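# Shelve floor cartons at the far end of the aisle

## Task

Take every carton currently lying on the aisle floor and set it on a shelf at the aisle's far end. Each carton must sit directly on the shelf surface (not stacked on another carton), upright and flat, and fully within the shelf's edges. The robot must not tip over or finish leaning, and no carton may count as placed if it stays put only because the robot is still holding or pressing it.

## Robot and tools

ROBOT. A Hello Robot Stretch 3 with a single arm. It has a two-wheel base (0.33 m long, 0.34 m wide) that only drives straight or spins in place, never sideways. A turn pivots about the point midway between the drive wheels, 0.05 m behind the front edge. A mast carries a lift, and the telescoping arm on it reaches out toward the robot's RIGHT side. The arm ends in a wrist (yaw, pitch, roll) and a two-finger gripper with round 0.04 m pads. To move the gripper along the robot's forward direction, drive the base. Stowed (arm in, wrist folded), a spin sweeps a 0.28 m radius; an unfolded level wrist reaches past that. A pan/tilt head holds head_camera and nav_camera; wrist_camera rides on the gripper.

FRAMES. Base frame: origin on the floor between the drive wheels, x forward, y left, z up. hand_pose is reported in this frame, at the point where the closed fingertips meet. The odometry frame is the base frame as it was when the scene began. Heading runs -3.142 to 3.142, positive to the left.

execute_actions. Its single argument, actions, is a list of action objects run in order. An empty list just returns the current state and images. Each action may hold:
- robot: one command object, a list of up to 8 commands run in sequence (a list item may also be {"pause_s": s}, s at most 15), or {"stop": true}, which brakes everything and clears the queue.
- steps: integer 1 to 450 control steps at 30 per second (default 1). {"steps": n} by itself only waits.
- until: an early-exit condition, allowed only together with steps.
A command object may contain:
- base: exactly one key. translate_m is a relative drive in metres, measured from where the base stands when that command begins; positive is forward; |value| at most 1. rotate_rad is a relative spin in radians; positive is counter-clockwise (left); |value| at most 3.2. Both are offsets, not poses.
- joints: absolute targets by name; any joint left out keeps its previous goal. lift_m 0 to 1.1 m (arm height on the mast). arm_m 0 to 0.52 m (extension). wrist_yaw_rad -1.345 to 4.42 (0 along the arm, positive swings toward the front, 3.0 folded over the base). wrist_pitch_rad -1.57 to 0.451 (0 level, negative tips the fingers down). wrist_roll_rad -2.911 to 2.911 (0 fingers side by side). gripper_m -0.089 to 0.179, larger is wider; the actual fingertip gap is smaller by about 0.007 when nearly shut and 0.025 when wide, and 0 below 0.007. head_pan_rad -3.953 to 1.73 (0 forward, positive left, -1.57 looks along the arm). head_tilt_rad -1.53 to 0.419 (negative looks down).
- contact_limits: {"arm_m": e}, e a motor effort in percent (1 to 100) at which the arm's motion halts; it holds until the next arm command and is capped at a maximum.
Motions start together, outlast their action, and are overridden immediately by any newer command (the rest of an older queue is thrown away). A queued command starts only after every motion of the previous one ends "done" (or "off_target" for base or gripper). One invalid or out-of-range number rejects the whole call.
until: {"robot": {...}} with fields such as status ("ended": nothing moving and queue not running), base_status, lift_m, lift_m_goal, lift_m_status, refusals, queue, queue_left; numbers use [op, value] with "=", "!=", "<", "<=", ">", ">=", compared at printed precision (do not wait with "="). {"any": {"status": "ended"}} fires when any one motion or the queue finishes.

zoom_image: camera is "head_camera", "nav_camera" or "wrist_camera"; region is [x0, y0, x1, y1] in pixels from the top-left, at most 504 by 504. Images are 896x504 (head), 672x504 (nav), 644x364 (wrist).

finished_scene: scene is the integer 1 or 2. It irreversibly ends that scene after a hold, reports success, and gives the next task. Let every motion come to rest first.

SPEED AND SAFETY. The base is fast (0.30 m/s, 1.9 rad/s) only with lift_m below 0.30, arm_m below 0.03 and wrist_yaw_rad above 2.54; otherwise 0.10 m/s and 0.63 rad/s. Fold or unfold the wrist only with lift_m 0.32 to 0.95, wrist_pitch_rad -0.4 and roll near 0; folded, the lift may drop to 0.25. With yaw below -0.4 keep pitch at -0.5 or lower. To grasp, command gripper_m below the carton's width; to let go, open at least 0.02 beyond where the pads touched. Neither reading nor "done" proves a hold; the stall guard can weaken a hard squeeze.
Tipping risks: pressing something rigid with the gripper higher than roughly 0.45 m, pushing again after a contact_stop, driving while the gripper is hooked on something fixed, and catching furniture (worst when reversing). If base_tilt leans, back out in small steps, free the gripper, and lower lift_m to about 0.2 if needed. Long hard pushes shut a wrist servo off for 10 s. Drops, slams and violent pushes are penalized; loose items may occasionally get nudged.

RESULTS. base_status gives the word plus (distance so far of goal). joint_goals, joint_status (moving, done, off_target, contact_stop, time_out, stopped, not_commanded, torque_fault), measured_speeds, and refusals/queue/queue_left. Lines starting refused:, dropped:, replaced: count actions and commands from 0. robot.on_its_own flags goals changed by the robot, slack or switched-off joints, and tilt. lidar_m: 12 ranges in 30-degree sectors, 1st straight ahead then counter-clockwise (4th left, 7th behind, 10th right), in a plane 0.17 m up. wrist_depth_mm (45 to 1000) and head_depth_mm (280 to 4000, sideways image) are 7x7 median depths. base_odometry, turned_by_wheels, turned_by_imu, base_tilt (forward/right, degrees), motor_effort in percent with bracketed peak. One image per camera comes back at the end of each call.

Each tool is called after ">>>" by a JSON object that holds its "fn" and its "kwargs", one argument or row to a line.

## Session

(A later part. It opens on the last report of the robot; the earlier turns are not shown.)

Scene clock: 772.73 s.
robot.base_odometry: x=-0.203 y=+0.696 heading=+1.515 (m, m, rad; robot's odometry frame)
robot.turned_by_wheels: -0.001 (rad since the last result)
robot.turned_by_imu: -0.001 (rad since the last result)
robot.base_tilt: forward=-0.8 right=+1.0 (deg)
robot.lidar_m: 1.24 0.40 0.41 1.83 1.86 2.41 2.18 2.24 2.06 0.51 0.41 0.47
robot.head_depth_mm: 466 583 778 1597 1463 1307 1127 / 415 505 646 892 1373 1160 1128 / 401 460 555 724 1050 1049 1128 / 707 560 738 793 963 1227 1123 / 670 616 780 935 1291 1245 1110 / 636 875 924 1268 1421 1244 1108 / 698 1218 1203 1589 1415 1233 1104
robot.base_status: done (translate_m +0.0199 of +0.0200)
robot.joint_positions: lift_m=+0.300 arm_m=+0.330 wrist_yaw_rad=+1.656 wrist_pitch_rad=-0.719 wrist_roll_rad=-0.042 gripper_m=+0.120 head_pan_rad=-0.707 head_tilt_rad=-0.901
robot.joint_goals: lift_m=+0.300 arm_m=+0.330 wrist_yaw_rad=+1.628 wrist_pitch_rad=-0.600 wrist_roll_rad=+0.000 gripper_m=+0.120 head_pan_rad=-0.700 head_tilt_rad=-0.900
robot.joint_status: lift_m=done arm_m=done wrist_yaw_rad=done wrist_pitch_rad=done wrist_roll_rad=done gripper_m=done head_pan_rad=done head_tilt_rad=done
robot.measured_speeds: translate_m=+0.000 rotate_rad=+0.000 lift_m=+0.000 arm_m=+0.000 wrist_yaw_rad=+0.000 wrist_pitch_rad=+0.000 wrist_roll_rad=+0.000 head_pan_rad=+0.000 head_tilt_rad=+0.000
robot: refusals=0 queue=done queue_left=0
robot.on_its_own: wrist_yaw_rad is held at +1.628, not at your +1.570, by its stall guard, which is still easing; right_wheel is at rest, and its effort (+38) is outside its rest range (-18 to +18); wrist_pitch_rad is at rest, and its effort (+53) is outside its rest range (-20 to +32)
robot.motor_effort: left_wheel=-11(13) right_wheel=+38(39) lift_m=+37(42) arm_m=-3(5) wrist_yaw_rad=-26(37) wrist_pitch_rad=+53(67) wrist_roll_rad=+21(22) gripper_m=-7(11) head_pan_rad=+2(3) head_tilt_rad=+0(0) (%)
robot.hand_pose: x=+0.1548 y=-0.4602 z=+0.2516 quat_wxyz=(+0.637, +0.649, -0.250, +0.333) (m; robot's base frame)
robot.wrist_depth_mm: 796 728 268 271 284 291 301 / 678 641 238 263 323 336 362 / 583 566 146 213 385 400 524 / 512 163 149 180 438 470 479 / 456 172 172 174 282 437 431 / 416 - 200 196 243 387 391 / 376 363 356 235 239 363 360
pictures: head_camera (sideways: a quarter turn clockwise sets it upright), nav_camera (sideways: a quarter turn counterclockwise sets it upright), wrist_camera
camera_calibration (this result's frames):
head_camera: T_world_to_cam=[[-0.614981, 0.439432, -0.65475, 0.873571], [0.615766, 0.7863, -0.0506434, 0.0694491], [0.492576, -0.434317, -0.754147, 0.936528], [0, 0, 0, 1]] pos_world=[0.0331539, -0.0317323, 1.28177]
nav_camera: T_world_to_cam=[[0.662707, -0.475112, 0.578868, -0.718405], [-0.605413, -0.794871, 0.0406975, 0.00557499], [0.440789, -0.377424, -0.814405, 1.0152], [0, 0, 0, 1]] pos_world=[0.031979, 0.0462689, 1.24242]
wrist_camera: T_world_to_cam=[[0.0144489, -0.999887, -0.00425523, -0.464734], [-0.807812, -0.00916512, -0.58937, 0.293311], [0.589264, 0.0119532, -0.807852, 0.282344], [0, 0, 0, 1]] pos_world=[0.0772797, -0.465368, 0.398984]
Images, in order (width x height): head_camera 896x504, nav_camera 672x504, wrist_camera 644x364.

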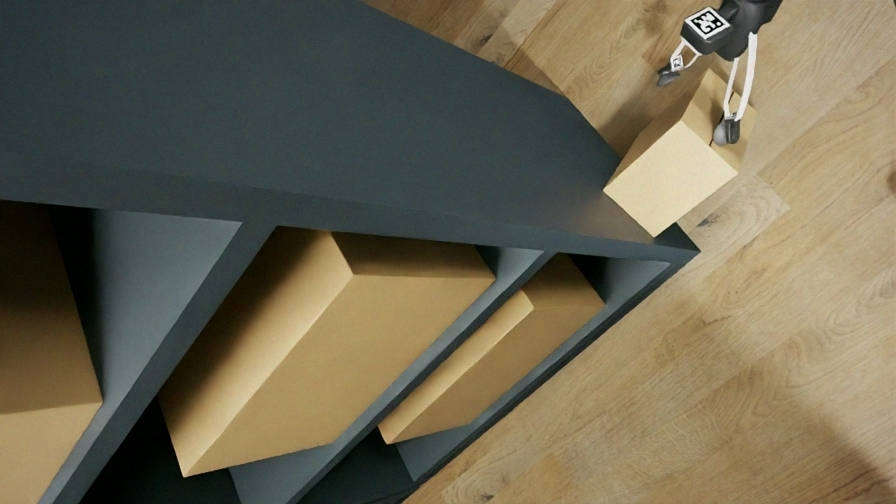

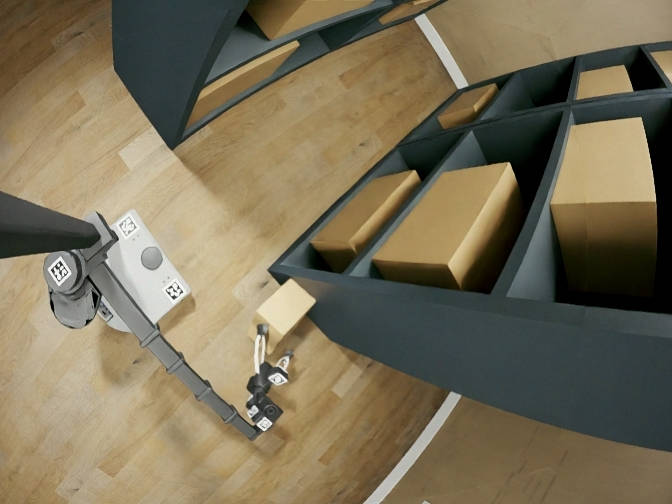

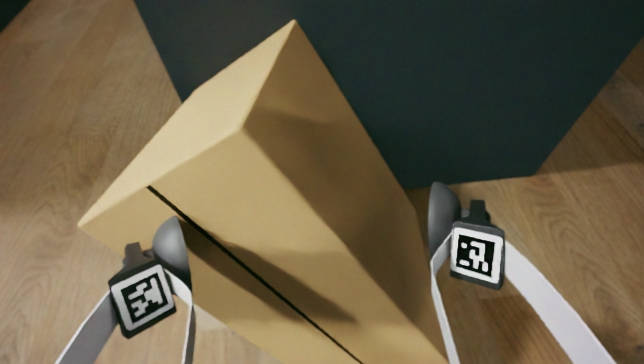

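>>> {"fn": "execute_actions", "kwargs": {
  "actions": [
    {"robot":{"joints":{"lift_m":0.34,"arm_m":0.42}},"steps":100,"until":{"robot":{"status":"ended"}}},
    {"robot":[{"base":{"translate_m":-0.15}}],"steps":100,"until":{"robot":{"status":"ended"}}}
  ]
}}

Scene clock: 778.80 s.
robot.base_odometry: x=-0.211 y=+0.546 heading=+1.515 (m, m, rad; robot's odometry frame)
robot.turned_by_wheels: +0.001 (rad since the last result)
robot.turned_by_imu: +0.002 (rad since the last result)
robot.base_tilt: forward=-0.8 right=+1.0 (deg)
robot.lidar_m: 1.16 0.52 0.60 1.81 1.85 2.40 2.03 2.11 2.04 1.94 0.46 0.59
robot.head_depth_mm: 714 939 2054 1698 1458 1264 1134 / 639 779 997 1630 1449 1205 1126 / 577 688 849 1115 1378 1197 1129 / 525 614 742 936 1265 1260 1118 / 532 617 798 972 1357 1249 1112 / 721 878 959 1296 1408 1246 1108 / 730 967 1232 1589 1406 1238 1104
robot.base_status: done (translate_m -0.1500 of -0.1500)
robot.joint_positions: lift_m=+0.340 arm_m=+0.420 wrist_yaw_rad=+1.674 wrist_pitch_rad=-0.617 wrist_roll_rad=-0.005 gripper_m=+0.120 head_pan_rad=-0.707 head_tilt_rad=-0.901
robot.joint_goals: lift_m=+0.340 arm_m=+0.420 wrist_yaw_rad=+1.673 wrist_pitch_rad=-0.600 wrist_roll_rad=+0.000 gripper_m=+0.120 head_pan_rad=-0.700 head_tilt_rad=-0.900
robot.joint_status: lift_m=done arm_m=done wrist_yaw_rad=done wrist_pitch_rad=done wrist_roll_rad=done gripper_m=done head_pan_rad=done head_tilt_rad=done
robot.measured_speeds: translate_m=+0.000 rotate_rad=+0.000 lift_m=+0.000 arm_m=+0.000 wrist_yaw_rad=+0.000 wrist_pitch_rad=+0.000 wrist_roll_rad=+0.000 head_pan_rad=+0.000 head_tilt_rad=+0.000
robot: refusals=0 queue=done queue_left=0
robot.on_its_own: wrist_yaw_rad is held at +1.673, not at your +1.570, by its stall guard, which is not easing now
robot.motor_effort: left_wheel=-1(11) right_wheel=+2(38) lift_m=+37(39) arm_m=+5(5) wrist_yaw_rad=-1(26) wrist_pitch_rad=+7(53) wrist_roll_rad=+3(21) gripper_m=+1(8) head_pan_rad=+3(3) head_tilt_rad=+0(1) (%)
robot.hand_pose: x=+0.1726 y=-0.5446 z=+0.3106 quat_wxyz=(+0.612, +0.643, -0.289, +0.358) (m; robot's base frame)
robot.wrist_depth_mm: - 406 394 407 417 893 920 / 933 882 446 457 471 764 762 / 773 766 477 500 535 663 639 / 653 628 285 292 588 577 561 / 560 565 246 255 518 516 495 / 501 493 223 226 456 447 444 / 454 432 282 316 416 408 400
pictures: head_camera (sideways: a quarter turn clockwise sets it upright), nav_camera (sideways: a quarter turn counterclockwise sets it upright), wrist_camera
camera_calibration (this result's frames):
head_camera: T_world_to_cam=[[-0.614983, 0.43943, -0.65475, 0.873571], [0.615763, 0.786302, -0.0506434, 0.0694491], [0.492577, -0.434316, -0.754147, 0.936528], [0, 0, 0, 1]] pos_world=[0.033154, -0.0317322, 1.28177]
nav_camera: T_world_to_cam=[[0.662709, -0.47511, 0.578868, -0.718406], [-0.60541, -0.794873, 0.0406975, 0.00557497], [0.44079, -0.377423, -0.814405, 1.0152], [0, 0, 0, 1]] pos_world=[0.0319788, 0.046269, 1.24242]
wrist_camera: T_world_to_cam=[[0.0119569, -0.999073, -0.0413595, -0.536738], [-0.745618, 0.0186521, -0.666112, 0.369896], [0.666266, 0.038803, -0.744704, 0.302284], [0, 0, 0, 1]] pos_world=[0.0808175, -0.554869, 0.449305]
Images, in order (width x height): head_camera 896x504, nav_camera 672x504, wrist_camera 644x364.

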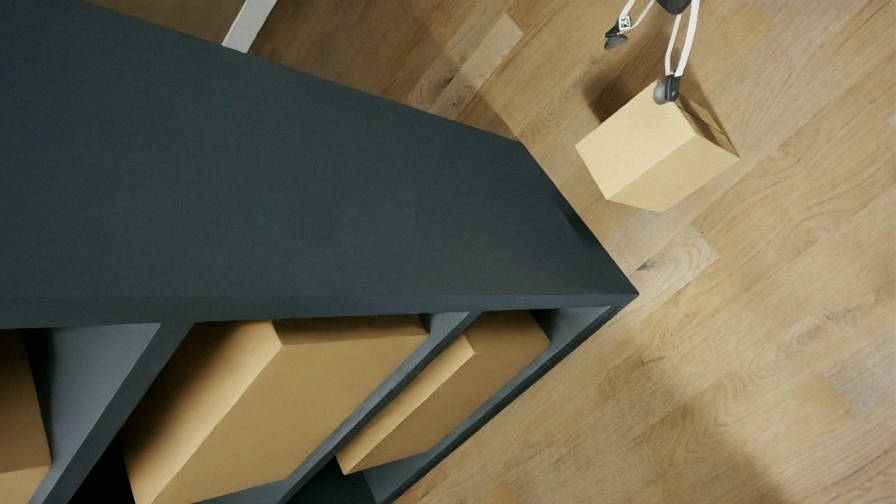

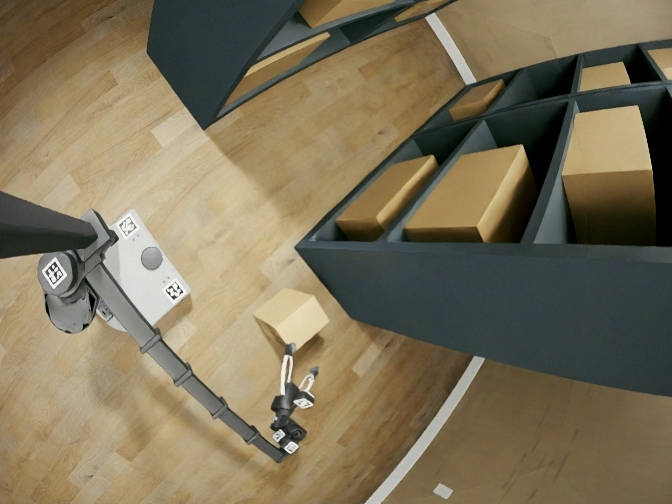

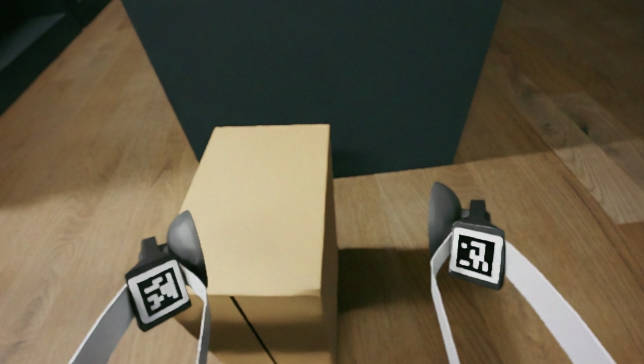

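>>> {"fn": "execute_actions", "kwargs": {
  "actions": [
    {"robot":[{"base":{"translate_m":-0.1}},{"joints":{"arm_m":0.34,"wrist_yaw_rad":1.58,"wrist_pitch_rad":-0.3,"gripper_m":0.179}},{"joints":{"lift_m":0.17}},{"base":{"translate_m":0.13}}],"steps":450,"until":{"robot":{"status":"ended"}}}
  ]
}}

Scene clock: 790.17 s.
robot.base_odometry: x=-0.210 y=+0.576 heading=+1.515 (m, m, rad; robot's odometry frame)
robot.turned_by_wheels: +0.000 (rad since the last result)
robot.turned_by_imu: -0.001 (rad since the last result)
robot.base_tilt: forward=-0.8 right=+1.0 (deg)
robot.lidar_m: 1.36 0.49 0.57 1.82 1.86 2.40 2.06 2.12 2.03 1.94 0.46 0.56
robot.head_depth_mm: 667 832 1989 1705 1457 1302 1131 / 594 721 921 1362 1454 1123 1132 / 535 638 788 1033 1353 1209 1126 / 489 572 692 871 1179 1265 1119 / 696 614 805 964 1344 1256 1116 / 711 877 955 1290 1413 1242 1106 / 725 966 1231 1584 1420 1242 1099
robot.base_status: done (translate_m +0.1300 of +0.1300)
robot.joint_positions: lift_m=+0.170 arm_m=+0.340 wrist_yaw_rad=+1.582 wrist_pitch_rad=-0.320 wrist_roll_rad=-0.005 gripper_m=+0.179 head_pan_rad=-0.707 head_tilt_rad=-0.901
robot.joint_goals: lift_m=+0.170 arm_m=+0.340 wrist_yaw_rad=+1.580 wrist_pitch_rad=-0.300 wrist_roll_rad=+0.000 gripper_m=+0.179 head_pan_rad=-0.700 head_tilt_rad=-0.900
robot.joint_status: lift_m=done arm_m=done wrist_yaw_rad=done wrist_pitch_rad=done wrist_roll_rad=done gripper_m=done head_pan_rad=done head_tilt_rad=done
robot.measured_speeds: translate_m=+0.000 rotate_rad=+0.000 lift_m=+0.000 arm_m=+0.000 wrist_yaw_rad=+0.000 wrist_pitch_rad=+0.000 wrist_roll_rad=+0.000 head_pan_rad=+0.000 head_tilt_rad=+0.000
robot: refusals=0 queue=done queue_left=0
robot.motor_effort: left_wheel=-1(4) right_wheel=+3(9) lift_m=+30(37) arm_m=-5(6) wrist_yaw_rad=-2(3) wrist_pitch_rad=+9(8) wrist_roll_rad=+3(3) gripper_m=+0(98) head_pan_rad=+3(3) head_tilt_rad=+1(0) (%)
robot.hand_pose: x=+0.2143 y=-0.4827 z=+0.2054 quat_wxyz=(+0.572, +0.574, -0.409, +0.419) (m; robot's base frame)
robot.wrist_depth_mm: - 332 333 350 364 379 - / - - 357 369 387 413 - / - 922 206 179 183 458 683 / 731 682 139 131 124 492 539 / 552 120 108 104 100 100 437 / 463 104 104 105 106 112 357 / - 342 118 118 120 311 314
pictures: head_camera (sideways: a quarter turn clockwise sets it upright), nav_camera (sideways: a quarter turn counterclockwise sets it upright), wrist_camera
camera_calibration (this result's frames):
head_camera: T_world_to_cam=[[-0.614983, 0.43943, -0.65475, 0.873571], [0.615763, 0.786302, -0.0506434, 0.0694491], [0.492577, -0.434315, -0.754147, 0.936528], [0, 0, 0, 1]] pos_world=[0.033154, -0.0317322, 1.28177]
nav_camera: T_world_to_cam=[[0.662709, -0.47511, 0.578868, -0.718405], [-0.60541, -0.794873, 0.0406975, 0.00557497], [0.44079, -0.377423, -0.814405, 1.0152], [0, 0, 0, 1]] pos_world=[0.0319788, 0.046269, 1.24242]
wrist_camera: T_world_to_cam=[[-0.063861, -0.995741, -0.0664943, -0.456755], [-0.513086, 0.0899097, -0.853615, 0.352839], [0.855958, -0.0203955, -0.516642, 0.0777063], [0, 0, 0, 1]] pos_world=[0.0853544, -0.484949, 0.310963]
Images, in order (width x height): head_camera 896x504, nav_camera 672x504, wrist_camera 644x364.

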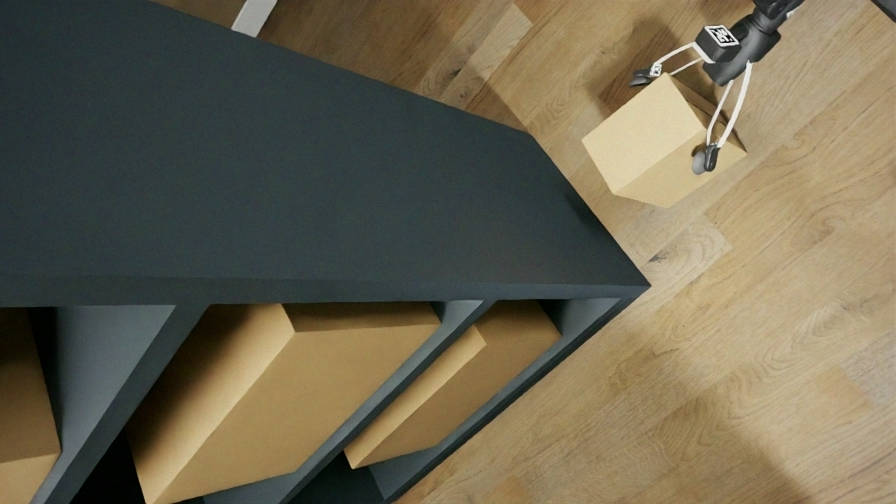

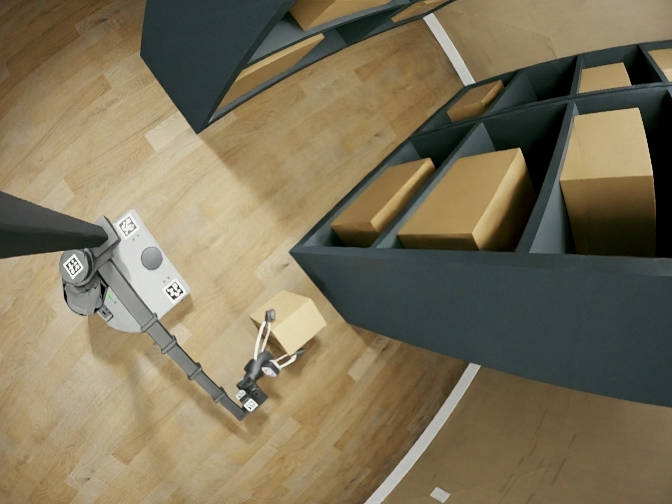

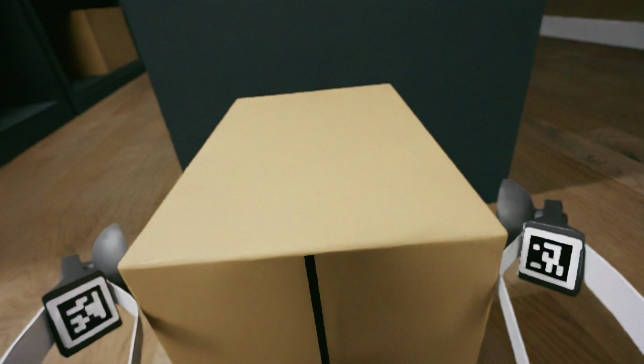

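>>> {"fn": "execute_actions", "kwargs": {
  "actions": [
    {"robot":[{"joints":{"lift_m":0.125}},{"base":{"translate_m":0.02}},{"joints":{"gripper_m":0.03}},{"pause_s":1},{"joints":{"lift_m":0.5}},{"base":{"translate_m":-0.35}},{"joints":{"wrist_pitch_rad":-1.25}}],"steps":450,"until":{"robot":{"status":"ended"}}}
  ]
}}

Scene clock: 806.90 s.
robot.base_odometry: x=-0.228 y=+0.246 heading=+1.515 (m, m, rad; robot's odometry frame)
robot.turned_by_wheels: +0.000 (rad since the last result)
robot.turned_by_imu: +0.001 (rad since the last result)
robot.base_tilt: forward=-0.8 right=+1.0 (deg)
robot.lidar_m: 1.23 0.79 1.00 1.79 1.83 2.28 1.74 1.83 2.07 1.96 2.00 0.66
robot.head_depth_mm: 1996 2214 2044 1700 1471 1286 1136 / 2164 2377 2028 1702 1452 1270 1130 / 1002 2302 1968 1678 1446 1258 1124 / 893 1048 1262 1495 1345 1261 1123 / 821 951 1128 1379 1373 1251 1115 / 761 866 1062 1422 1423 1242 1110 / 775 1003 1387 1605 1413 1235 1101
robot.base_status: done (translate_m -0.3500 of -0.3500)
robot.joint_positions: lift_m=+0.500 arm_m=+0.340 wrist_yaw_rad=+1.579 wrist_pitch_rad=-1.199 wrist_roll_rad=+0.004 gripper_m=+0.069 head_pan_rad=-0.707 head_tilt_rad=-0.901
robot.joint_goals: lift_m=+0.500 arm_m=+0.340 wrist_yaw_rad=+1.580 wrist_pitch_rad=-1.250 wrist_roll_rad=+0.000 gripper_m=+0.069 head_pan_rad=-0.700 head_tilt_rad=-0.900
robot.joint_status: lift_m=done arm_m=done wrist_yaw_rad=done wrist_pitch_rad=moving wrist_roll_rad=done gripper_m=done head_pan_rad=done head_tilt_rad=done
robot.measured_speeds: translate_m=+0.000 rotate_rad=+0.000 lift_m=+0.000 arm_m=+0.000 wrist_yaw_rad=+0.000 wrist_pitch_rad=-0.743 wrist_roll_rad=+0.000 head_pan_rad=+0.000 head_tilt_rad=+0.000
robot: refusals=0 queue=running queue_left=0
robot.on_its_own: gripper_m is held at +0.069, not at your +0.030, by its stall guard, which is not easing now
robot.motor_effort: left_wheel=-2(9) right_wheel=+3(11) lift_m=+37(40) arm_m=-4(5) wrist_yaw_rad=+0(7) wrist_pitch_rad=+3(12) wrist_roll_rad=-2(4) gripper_m=+0(100) head_pan_rad=+3(3) head_tilt_rad=+0(1) (%)
robot.hand_pose: x=+0.0493 y=-0.4848 z=+0.3911 quat_wxyz=(+0.694, +0.696, -0.129, +0.132) (m; robot's base frame)
robot.wrist_depth_mm: 611 607 610 603 599 605 597 / 585 599 591 587 591 591 586 / 577 576 570 571 571 571 572 / 556 558 568 556 558 555 558 / 548 544 546 543 543 539 545 / 537 533 531 532 529 525 534 / - 521 517 523 520 517 518
pictures: head_camera (sideways: a quarter turn clockwise sets it upright), nav_camera (sideways: a quarter turn counterclockwise sets it upright), wrist_camera
camera_calibration (this result's frames):
head_camera: T_world_to_cam=[[-0.614938, 0.439337, -0.654854, 0.873706], [0.615725, 0.786332, -0.0506492, 0.069457], [0.49268, -0.434356, -0.754056, 0.93641], [0, 0, 0, 1]] pos_world=[0.0331579, -0.0317325, 1.28177]
nav_camera: T_world_to_cam=[[0.662674, -0.475021, 0.57898, -0.718551], [-0.60537, -0.794902, 0.0407052, 0.00556469], [0.440897, -0.377471, -0.814325, 1.01509], [0, 0, 0, 1]] pos_world=[0.0319825, 0.0462651, 1.24242]
wrist_camera: T_world_to_cam=[[-0.0999298, -0.994919, 0.0122805, -0.485635], [-0.98388, 0.0969663, -0.150261, 0.178499], [0.148307, -0.0270981, -0.98857, 0.531027], [0, 0, 0, 1]] pos_world=[0.0483373, -0.486086, 0.557743]
Images, in order (width x height): head_camera 896x504, nav_camera 672x504, wrist_camera 644x364.

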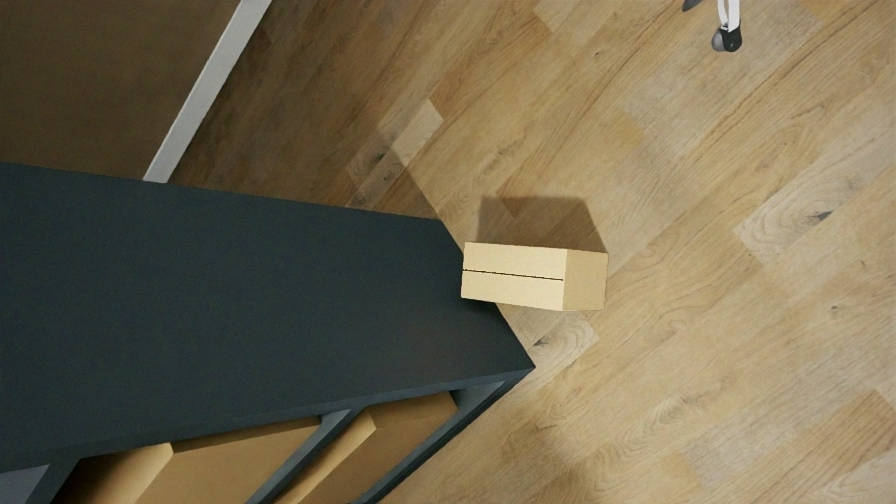

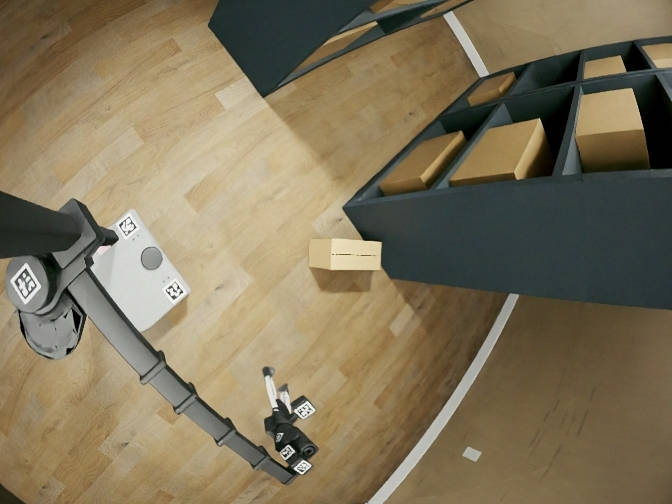

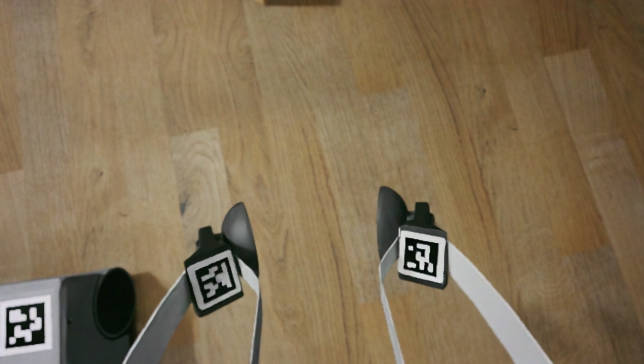

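>>> {"fn": "execute_actions", "kwargs": {
  "actions": [
    {"robot":[{"joints":{"wrist_pitch_rad":-0.6,"wrist_yaw_rad":0.84,"arm_m":0.2,"lift_m":0.36,"gripper_m":0.179}},{"base":{"translate_m":0.48},"joints":{"head_pan_rad":-1.1,"head_tilt_rad":-1.0}}],"steps":450,"until":{"robot":{"status":"ended"}}},
    {"steps":10}
  ]
}}

Scene clock: 821.80 s.
robot.base_odometry: x=-0.201 y=+0.726 heading=+1.515 (m, m, rad; robot's odometry frame)
robot.turned_by_wheels: +0.000 (rad since the last result)
robot.turned_by_imu: -0.003 (rad since the last result)
robot.base_tilt: forward=-0.9 right=+0.9 (deg)
robot.lidar_m: 1.21 0.40 0.38 1.83 1.87 2.41 2.21 2.27 2.05 0.36 0.36 0.46
robot.head_depth_mm: 1744 1990 1856 1588 1395 1227 1120 / 1800 2068 1841 1578 1411 1215 1146 / 714 2007 1792 1564 1381 1194 1127 / 563 679 855 1145 1296 1214 1143 / 464 541 646 806 1098 1212 1103 / 399 462 583 842 1276 1213 1095 / 521 499 695 887 1297 1202 1092
robot.base_status: done (translate_m +0.4800 of +0.4800)
robot.joint_positions: lift_m=+0.360 arm_m=+0.200 wrist_yaw_rad=+0.843 wrist_pitch_rad=-0.617 wrist_roll_rad=+0.004 gripper_m=+0.179 head_pan_rad=-1.093 head_tilt_rad=-0.987
robot.joint_goals: lift_m=+0.360 arm_m=+0.200 wrist_yaw_rad=+0.840 wrist_pitch_rad=-0.600 wrist_roll_rad=+0.000 gripper_m=+0.179 head_pan_rad=-1.100 head_tilt_rad=-1.000
robot.joint_status: lift_m=done arm_m=done wrist_yaw_rad=done wrist_pitch_rad=done wrist_roll_rad=done gripper_m=done head_pan_rad=done head_tilt_rad=done
robot.measured_speeds: translate_m=+0.000 rotate_rad=+0.000 lift_m=+0.000 arm_m=+0.000 wrist_yaw_rad=+0.000 wrist_pitch_rad=+0.000 wrist_roll_rad=+0.000 head_pan_rad=+0.000 head_tilt_rad=+0.000
robot: refusals=0 queue=done queue_left=0
robot.motor_effort: left_wheel=-2(4) right_wheel=+2(9) lift_m=+29(38) arm_m=-5(6) wrist_yaw_rad=-3(5) wrist_pitch_rad=+7(9) wrist_roll_rad=-2(2) gripper_m=+1(98) head_pan_rad=-2(25) head_tilt_rad=-4(11) (%)
robot.hand_pose: x=+0.1241 y=-0.4752 z=+0.3309 quat_wxyz=(+0.702, +0.472, -0.528, +0.078) (m; robot's base frame)
robot.wrist_depth_mm: 202 238 300 408 - - 959 / 213 253 323 448 847 822 790 / 225 272 352 502 718 691 663 / 239 288 385 574 608 604 583 / 253 319 375 352 538 530 512 / 256 363 403 309 482 468 458 / - 389 433 278 430 432 417
pictures: head_camera (sideways: a quarter turn clockwise sets it upright), nav_camera (sideways: a quarter turn counterclockwise sets it upright), wrist_camera
camera_calibration (this result's frames):
head_camera: T_world_to_cam=[[-0.42864, 0.686108, -0.587813, 0.78522], [0.864701, 0.5001, -0.0468223, 0.0629505], [0.26184, -0.528352, -0.807641, 1.00749], [0, 0, 0, 1]] pos_world=[0.0183413, -0.0379164, 1.2782]
nav_camera: T_world_to_cam=[[0.456317, -0.73117, 0.507114, -0.62367], [-0.858754, -0.511138, 0.0357614, 0.0135509], [0.233058, -0.451805, -0.861137, 1.07721], [0, 0, 0, 1]] pos_world=[0.0451759, 0.0376065, 1.24341]
wrist_camera: T_world_to_cam=[[-0.733816, -0.677563, -0.0492109, -0.218034], [-0.481808, 0.570139, -0.665434, 0.57507], [0.478931, -0.464596, -0.744833, 0.131119], [0, 0, 0, 1]] pos_world=[0.0542796, -0.414684, 0.469604]
Images, in order (width x height): head_camera 896x504, nav_camera 672x504, wrist_camera 644x364.

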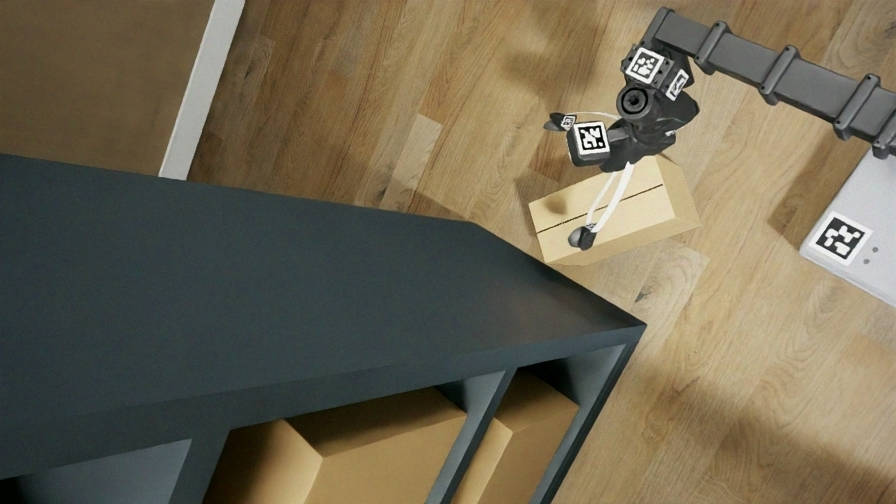

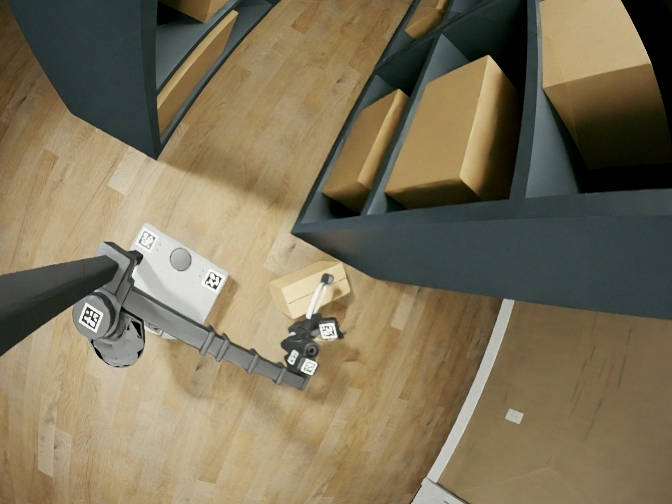

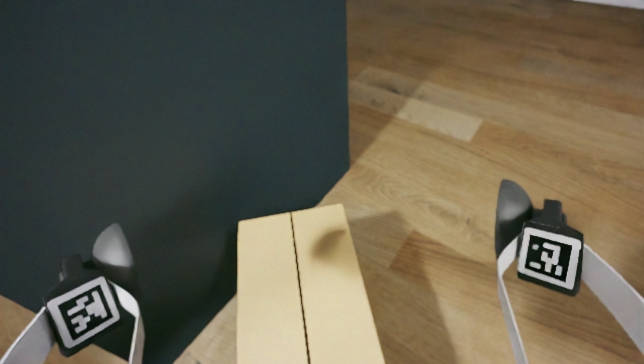

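>>> {"fn": "execute_actions", "kwargs": {
  "actions": [
    {"robot":[{"base":{"translate_m":0.025},"joints":{"arm_m":0.225}},{"joints":{"lift_m":0.175}}],"steps":300,"until":{"robot":{"status":"ended"}}}
  ]
}}

Scene clock: 829.47 s.
robot.base_odometry: x=-0.200 y=+0.751 heading=+1.516 (m, m, rad; robot's odometry frame)
robot.turned_by_wheels: +0.000 (rad since the last result)
robot.turned_by_imu: -0.001 (rad since the last result)
robot.base_tilt: forward=-0.8 right=+0.9 (deg)
robot.lidar_m: 1.18 0.43 0.36 1.83 1.87 2.41 2.23 2.29 2.06 0.36 0.40 0.58
robot.head_depth_mm: 1722 2006 1855 1582 1391 1243 1119 / 1802 2055 1846 1570 1384 1215 1106 / 649 823 1694 1541 1219 1192 1139 / 508 614 771 1034 1303 1228 1136 / 420 488 587 741 1075 1215 1105 / 374 451 672 845 1261 1211 1095 / 558 496 686 880 1300 1199 1092
robot.base_status: done (translate_m +0.0250 of +0.0250)
robot.joint_positions: lift_m=+0.175 arm_m=+0.225 wrist_yaw_rad=+0.850 wrist_pitch_rad=-0.589 wrist_roll_rad=+0.012 gripper_m=+0.179 head_pan_rad=-1.093 head_tilt_rad=-0.987
robot.joint_goals: lift_m=+0.175 arm_m=+0.225 wrist_yaw_rad=+0.840 wrist_pitch_rad=-0.600 wrist_roll_rad=+0.000 gripper_m=+0.179 head_pan_rad=-1.100 head_tilt_rad=-1.000
robot.joint_status: lift_m=done arm_m=done wrist_yaw_rad=done wrist_pitch_rad=done wrist_roll_rad=done gripper_m=done head_pan_rad=done head_tilt_rad=done
robot.measured_speeds: translate_m=+0.000 rotate_rad=+0.000 lift_m=+0.000 arm_m=+0.000 wrist_yaw_rad=+0.000 wrist_pitch_rad=+0.000 wrist_roll_rad=+0.000 head_pan_rad=+0.000 head_tilt_rad=+0.000
robot: refusals=0 queue=done queue_left=0
robot.motor_effort: left_wheel=-1(3) right_wheel=+2(9) lift_m=+24(29) arm_m=+5(5) wrist_yaw_rad=-9(9) wrist_pitch_rad=-6(7) wrist_roll_rad=-6(6) gripper_m=+2(1) head_pan_rad=-3(3) head_tilt_rad=-4(4) (%)
robot.hand_pose: x=+0.1286 y=-0.5016 z=+0.1518 quat_wxyz=(+0.698, +0.466, -0.536, +0.089) (m; robot's base frame)
robot.wrist_depth_mm: 185 215 269 362 711 668 626 / 193 227 286 371 557 535 509 / 202 235 197 188 456 443 427 / 213 239 165 158 381 388 371 / 224 154 142 138 142 334 325 / 226 128 125 122 120 294 284 / - 114 111 109 106 270 260
pictures: head_camera (sideways: a quarter turn clockwise sets it upright), nav_camera (sideways: a quarter turn counterclockwise sets it upright), wrist_camera
camera_calibration (this result's frames):
head_camera: T_world_to_cam=[[-0.428602, 0.686198, -0.587735, 0.785118], [0.864745, 0.500024, -0.0468178, 0.0629444], [0.261755, -0.528307, -0.807698, 1.00757], [0, 0, 0, 1]] pos_world=[0.0183367, -0.0379155, 1.2782]
nav_camera: T_world_to_cam=[[0.456272, -0.731256, 0.507031, -0.623562], [-0.8588, -0.511062, 0.0357557, 0.0135586], [0.232978, -0.451752, -0.861186, 1.07728], [0, 0, 0, 1]] pos_world=[0.0451768, 0.0376079, 1.24342]
wrist_camera: T_world_to_cam=[[-0.730729, -0.680135, -0.0587586, -0.241687], [-0.465695, 0.559566, -0.685576, 0.468775], [0.499164, -0.473607, -0.725626, -0.0267332], [0, 0, 0, 1]] pos_world=[0.0550425, -0.439351, 0.287782]
Images, in order (width x height): head_camera 896x504, nav_camera 672x504, wrist_camera 644x364.

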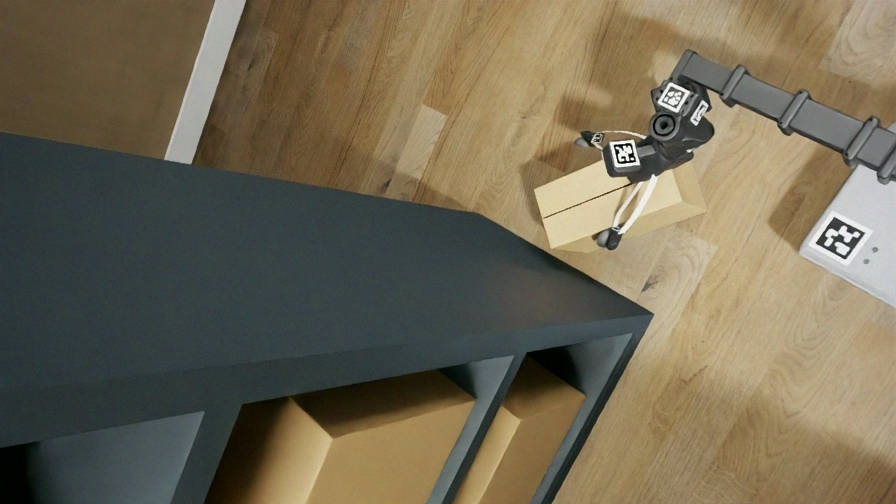

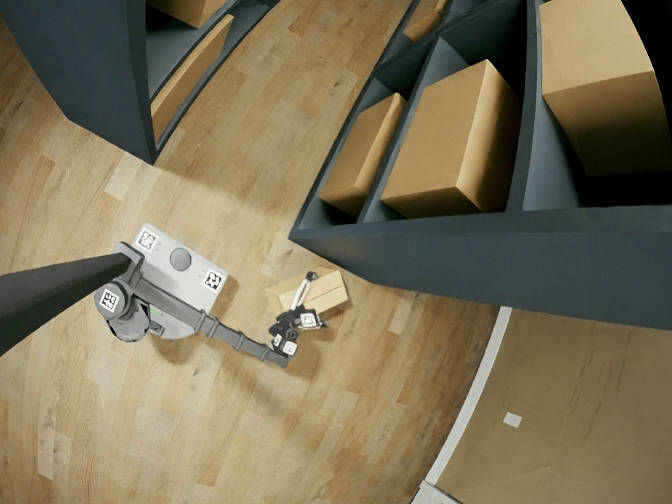

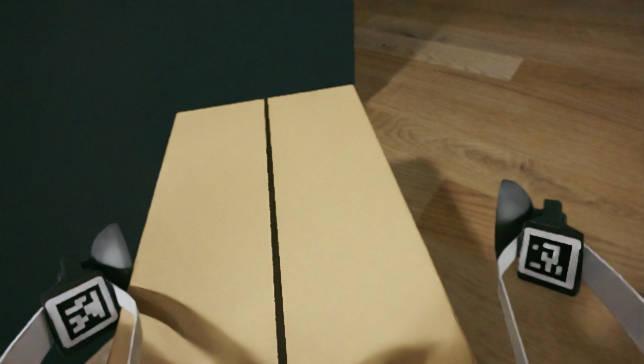

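>>> {"fn": "execute_actions", "kwargs": {
  "actions": [
    {"robot":[{"joints":{"gripper_m":0.03}},{"pause_s":1},{"base":{"translate_m":-0.05}},{"joints":{"lift_m":0.4}},{"joints":{"arm_m":0.0,"wrist_yaw_rad":1.57,"lift_m":0.715,"wrist_pitch_rad":-0.5,"head_pan_rad":-0.6,"head_tilt_rad":-0.8}}],"steps":450,"until":{"robot":{"status":"ended"}}},
    {"steps":10}
  ]
}}

Scene clock: 842.20 s.
robot.base_odometry: x=-0.203 y=+0.701 heading=+1.515 (m, m, rad; robot's odometry frame)
robot.turned_by_wheels: +0.000 (rad since the last result)
robot.turned_by_imu: -0.001 (rad since the last result)
robot.base_tilt: forward=-0.8 right=+0.9 (deg)
robot.lidar_m: 1.23 0.40 0.40 1.83 1.86 2.41 2.18 2.24 2.05 1.93 0.47 0.47
robot.head_depth_mm: 373 447 558 737 1093 1335 1164 / 391 432 495 627 866 1272 1182 / 707 705 560 644 768 924 514 / 656 693 799 788 931 561 502 / 622 686 879 981 1250 555 582 / 714 1213 1079 1521 1475 1293 1137 / 866 1166 1375 1701 1503 1294 1128
robot.base_status: done (translate_m -0.0500 of -0.0500)
robot.joint_positions: lift_m=+0.715 arm_m=+0.000 wrist_yaw_rad=+1.568 wrist_pitch_rad=-0.528 wrist_roll_rad=-0.002 gripper_m=+0.083 head_pan_rad=-0.607 head_tilt_rad=-0.804
robot.joint_goals: lift_m=+0.715 arm_m=+0.000 wrist_yaw_rad=+1.570 wrist_pitch_rad=-0.500 wrist_roll_rad=+0.000 gripper_m=+0.082 head_pan_rad=-0.600 head_tilt_rad=-0.800
robot.joint_status: lift_m=done arm_m=done wrist_yaw_rad=done wrist_pitch_rad=done wrist_roll_rad=done gripper_m=off_target head_pan_rad=done head_tilt_rad=done
robot.measured_speeds: translate_m=+0.000 rotate_rad=+0.000 lift_m=+0.000 arm_m=+0.000 wrist_yaw_rad=+0.000 wrist_pitch_rad=+0.000 wrist_roll_rad=+0.000 head_pan_rad=+0.000 head_tilt_rad=+0.000
robot: refusals=0 queue=done queue_left=0
robot.on_its_own: gripper_m is held at +0.082, not at your +0.030, by its stall guard, which is still easing
robot.motor_effort: left_wheel=-1(4) right_wheel=+1(15) lift_m=+39(40) arm_m=-5(6) wrist_yaw_rad=+2(12) wrist_pitch_rad=+12(22) wrist_roll_rad=+1(7) gripper_m=-28(100) head_pan_rad=+3(24) head_tilt_rad=+1(13) (%)
robot.hand_pose: x=+0.1878 y=-0.1460 z=+0.7035 quat_wxyz=(+0.615, +0.612, -0.352, +0.352) (m; robot's base frame)
robot.wrist_depth_mm: 663 - - - 463 267 264 / 650 - - - 461 291 300 / 610 - 193 188 447 328 343 / 734 - 167 162 162 368 404 / 657 812 146 144 141 447 495 / 588 - 131 129 127 567 628 / 524 693 118 116 115 681 736
pictures: head_camera (sideways: a quarter turn clockwise sets it upright), nav_camera (sideways: a quarter turn counterclockwise sets it upright), wrist_camera
camera_calibration (this result's frames):
head_camera: T_world_to_cam=[[-0.600148, 0.337398, -0.725248, 0.965349], [0.538604, 0.840791, -0.0545484, 0.0750105], [0.591378, -0.423359, -0.686323, 0.847719], [0, 0, 0, 1]] pos_world=[0.0376294, -0.0298856, 1.28602]
nav_camera: T_world_to_cam=[[0.657052, -0.372216, 0.655544, -0.818274], [-0.526703, -0.848806, 0.0459644, -0.00176753], [0.539321, -0.375478, -0.753757, 0.93574], [0, 0, 0, 1]] pos_world=[0.032053, 0.0452746, 1.24182]
wrist_camera: T_world_to_cam=[[-0.0916675, -0.994437, -0.0518876, -0.0949377], [-0.67721, 0.100458, -0.7289, 0.678778], [0.730057, -0.0316776, -0.682651, 0.503394], [0, 0, 0, 1]] pos_world=[0.0834658, -0.146652, 0.833478]
Images, in order (width x height): head_camera 896x504, nav_camera 672x504, wrist_camera 644x364.

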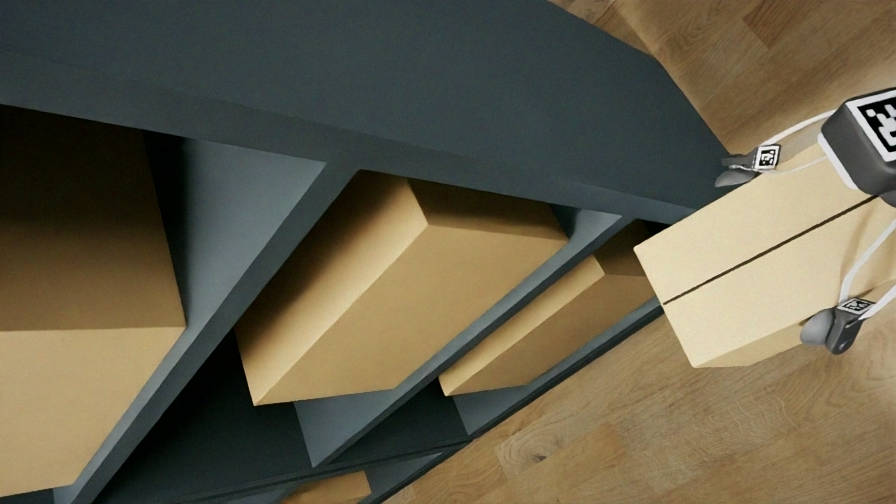

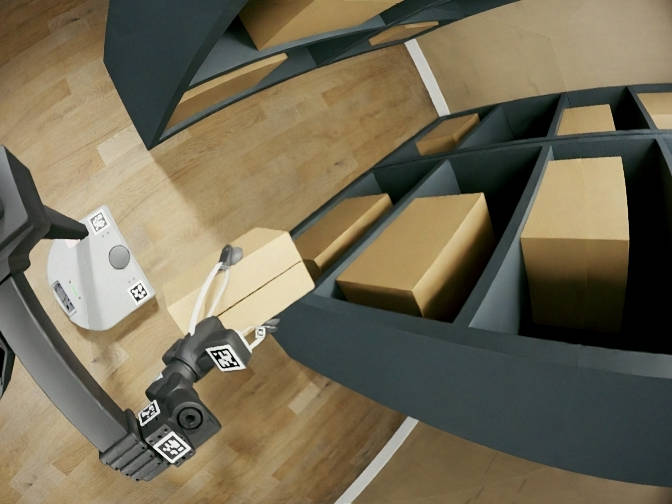

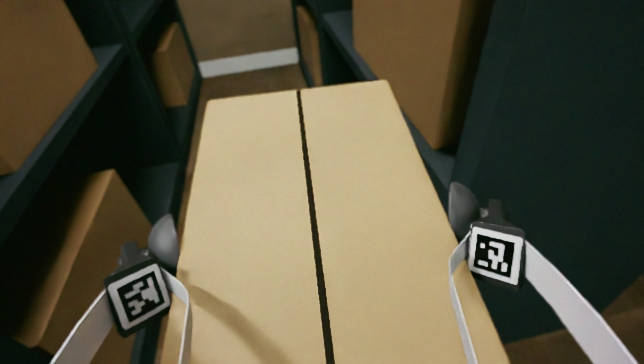

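>>> {"fn": "execute_actions", "kwargs": {
  "actions": [
    {"robot":{"base":{"translate_m":0.8}},"steps":450,"until":{"robot":{"status":"ended"}}},
    {"robot":{"base":{"translate_m":0.72},"joints":{"head_pan_rad":-1.1}},"steps":450,"until":{"robot":{"status":"ended"}}},
    {"steps":5}
  ]
}}

Scene clock: 862.83 s.
robot.base_odometry: x=-0.119 y=+2.218 heading=+1.515 (m, m, rad; robot's odometry frame)
robot.turned_by_wheels: +0.000 (rad since the last result)
robot.turned_by_imu: -0.006 (rad since the last result)
robot.base_tilt: forward=-0.9 right=+0.9 (deg)
robot.lidar_m: 0.64 0.62 0.43 0.43 0.45 0.50 1.19 0.35 0.34 0.68 0.27 0.32
robot.head_depth_mm: - - - - 305 335 707 / - - - 289 327 744 701 / - - - 300 343 770 686 / - - - 316 361 763 - / - - 295 342 825 775 500 / - - 307 373 857 556 497 / - 291 330 397 872 547 505
robot.base_status: done (translate_m +0.7200 of +0.7200)
robot.joint_positions: lift_m=+0.715 arm_m=+0.000 wrist_yaw_rad=+1.568 wrist_pitch_rad=-0.528 wrist_roll_rad=-0.002 gripper_m=+0.093 head_pan_rad=-1.093 head_tilt_rad=-0.803
robot.joint_goals: lift_m=+0.715 arm_m=+0.000 wrist_yaw_rad=+1.570 wrist_pitch_rad=-0.500 wrist_roll_rad=+0.000 gripper_m=+0.092 head_pan_rad=-1.100 head_tilt_rad=-0.800
robot.joint_status: lift_m=done arm_m=done wrist_yaw_rad=done wrist_pitch_rad=done wrist_roll_rad=done gripper_m=off_target head_pan_rad=done head_tilt_rad=done
robot.measured_speeds: translate_m=+0.000 rotate_rad=+0.000 lift_m=+0.000 arm_m=+0.000 wrist_yaw_rad=+0.000 wrist_pitch_rad=+0.000 wrist_roll_rad=+0.000 head_pan_rad=+0.000 head_tilt_rad=+0.000
robot: refusals=0 queue=done queue_left=0
robot.on_its_own: gripper_m is held at +0.092, not at your +0.030, by its stall guard, which is not easing now
robot.motor_effort: left_wheel=-1(3) right_wheel=+1(8) lift_m=+39(39) arm_m=-5(5) wrist_yaw_rad=+2(1) wrist_pitch_rad=+13(12) wrist_roll_rad=+1(1) gripper_m=-24(29) head_pan_rad=-3(27) head_tilt_rad=+1(1) (%)
robot.hand_pose: x=+0.1878 y=-0.1460 z=+0.7035 quat_wxyz=(+0.615, +0.612, -0.352, +0.352) (m; robot's base frame)
robot.wrist_depth_mm: 466 488 506 507 523 561 502 / 514 537 554 528 569 587 518 / 561 590 193 187 479 501 476 / 625 660 166 162 163 423 410 / 684 733 146 144 141 371 353 / 720 - 131 129 127 303 313 / 658 792 118 117 115 275 281
pictures: head_camera (sideways: a quarter turn clockwise sets it upright), nav_camera (sideways: a quarter turn counterclockwise sets it upright), wrist_camera
camera_calibration (this result's frames):
head_camera: T_world_to_cam=[[-0.373002, 0.578412, -0.725472, 0.964254], [0.868931, 0.491916, -0.0545606, 0.0730113], [0.325313, -0.650736, -0.686086, 0.849033], [0, 0, 0, 1]] pos_world=[0.0200252, -0.0411556, 1.28603]
nav_camera: T_world_to_cam=[[0.407068, -0.635795, 0.655789, -0.817069], [-0.862149, -0.504564, 0.0459812, 0.00025677], [0.301653, -0.584106, -0.753542, 0.936911], [0, 0, 0, 1]] pos_world=[0.0502019, 0.0278962, 1.24182]
wrist_camera: T_world_to_cam=[[-0.0916673, -0.994437, -0.0518877, -0.0949377], [-0.67721, 0.100458, -0.728899, 0.678778], [0.730057, -0.0316774, -0.682652, 0.503395], [0, 0, 0, 1]] pos_world=[0.0834658, -0.146652, 0.833478]
Images, in order (width x height): head_camera 896x504, nav_camera 672x504, wrist_camera 644x364.

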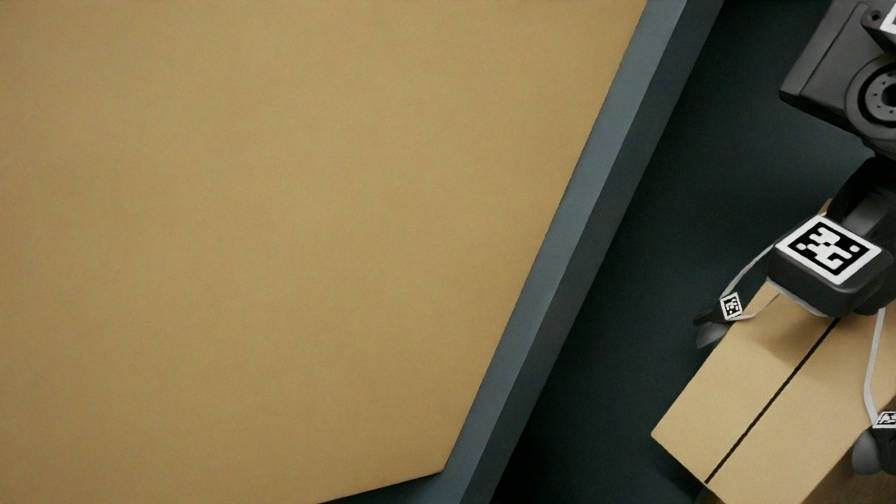

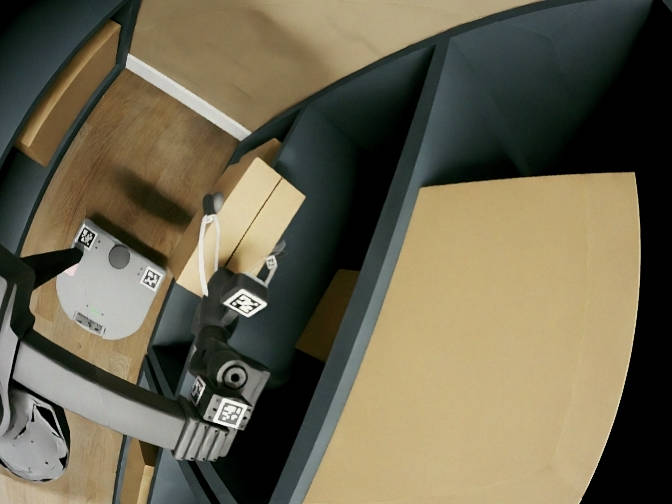

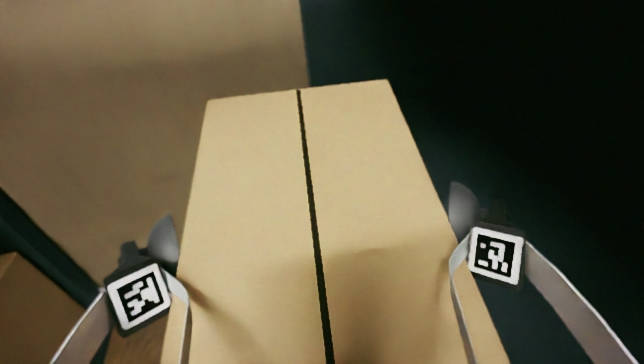

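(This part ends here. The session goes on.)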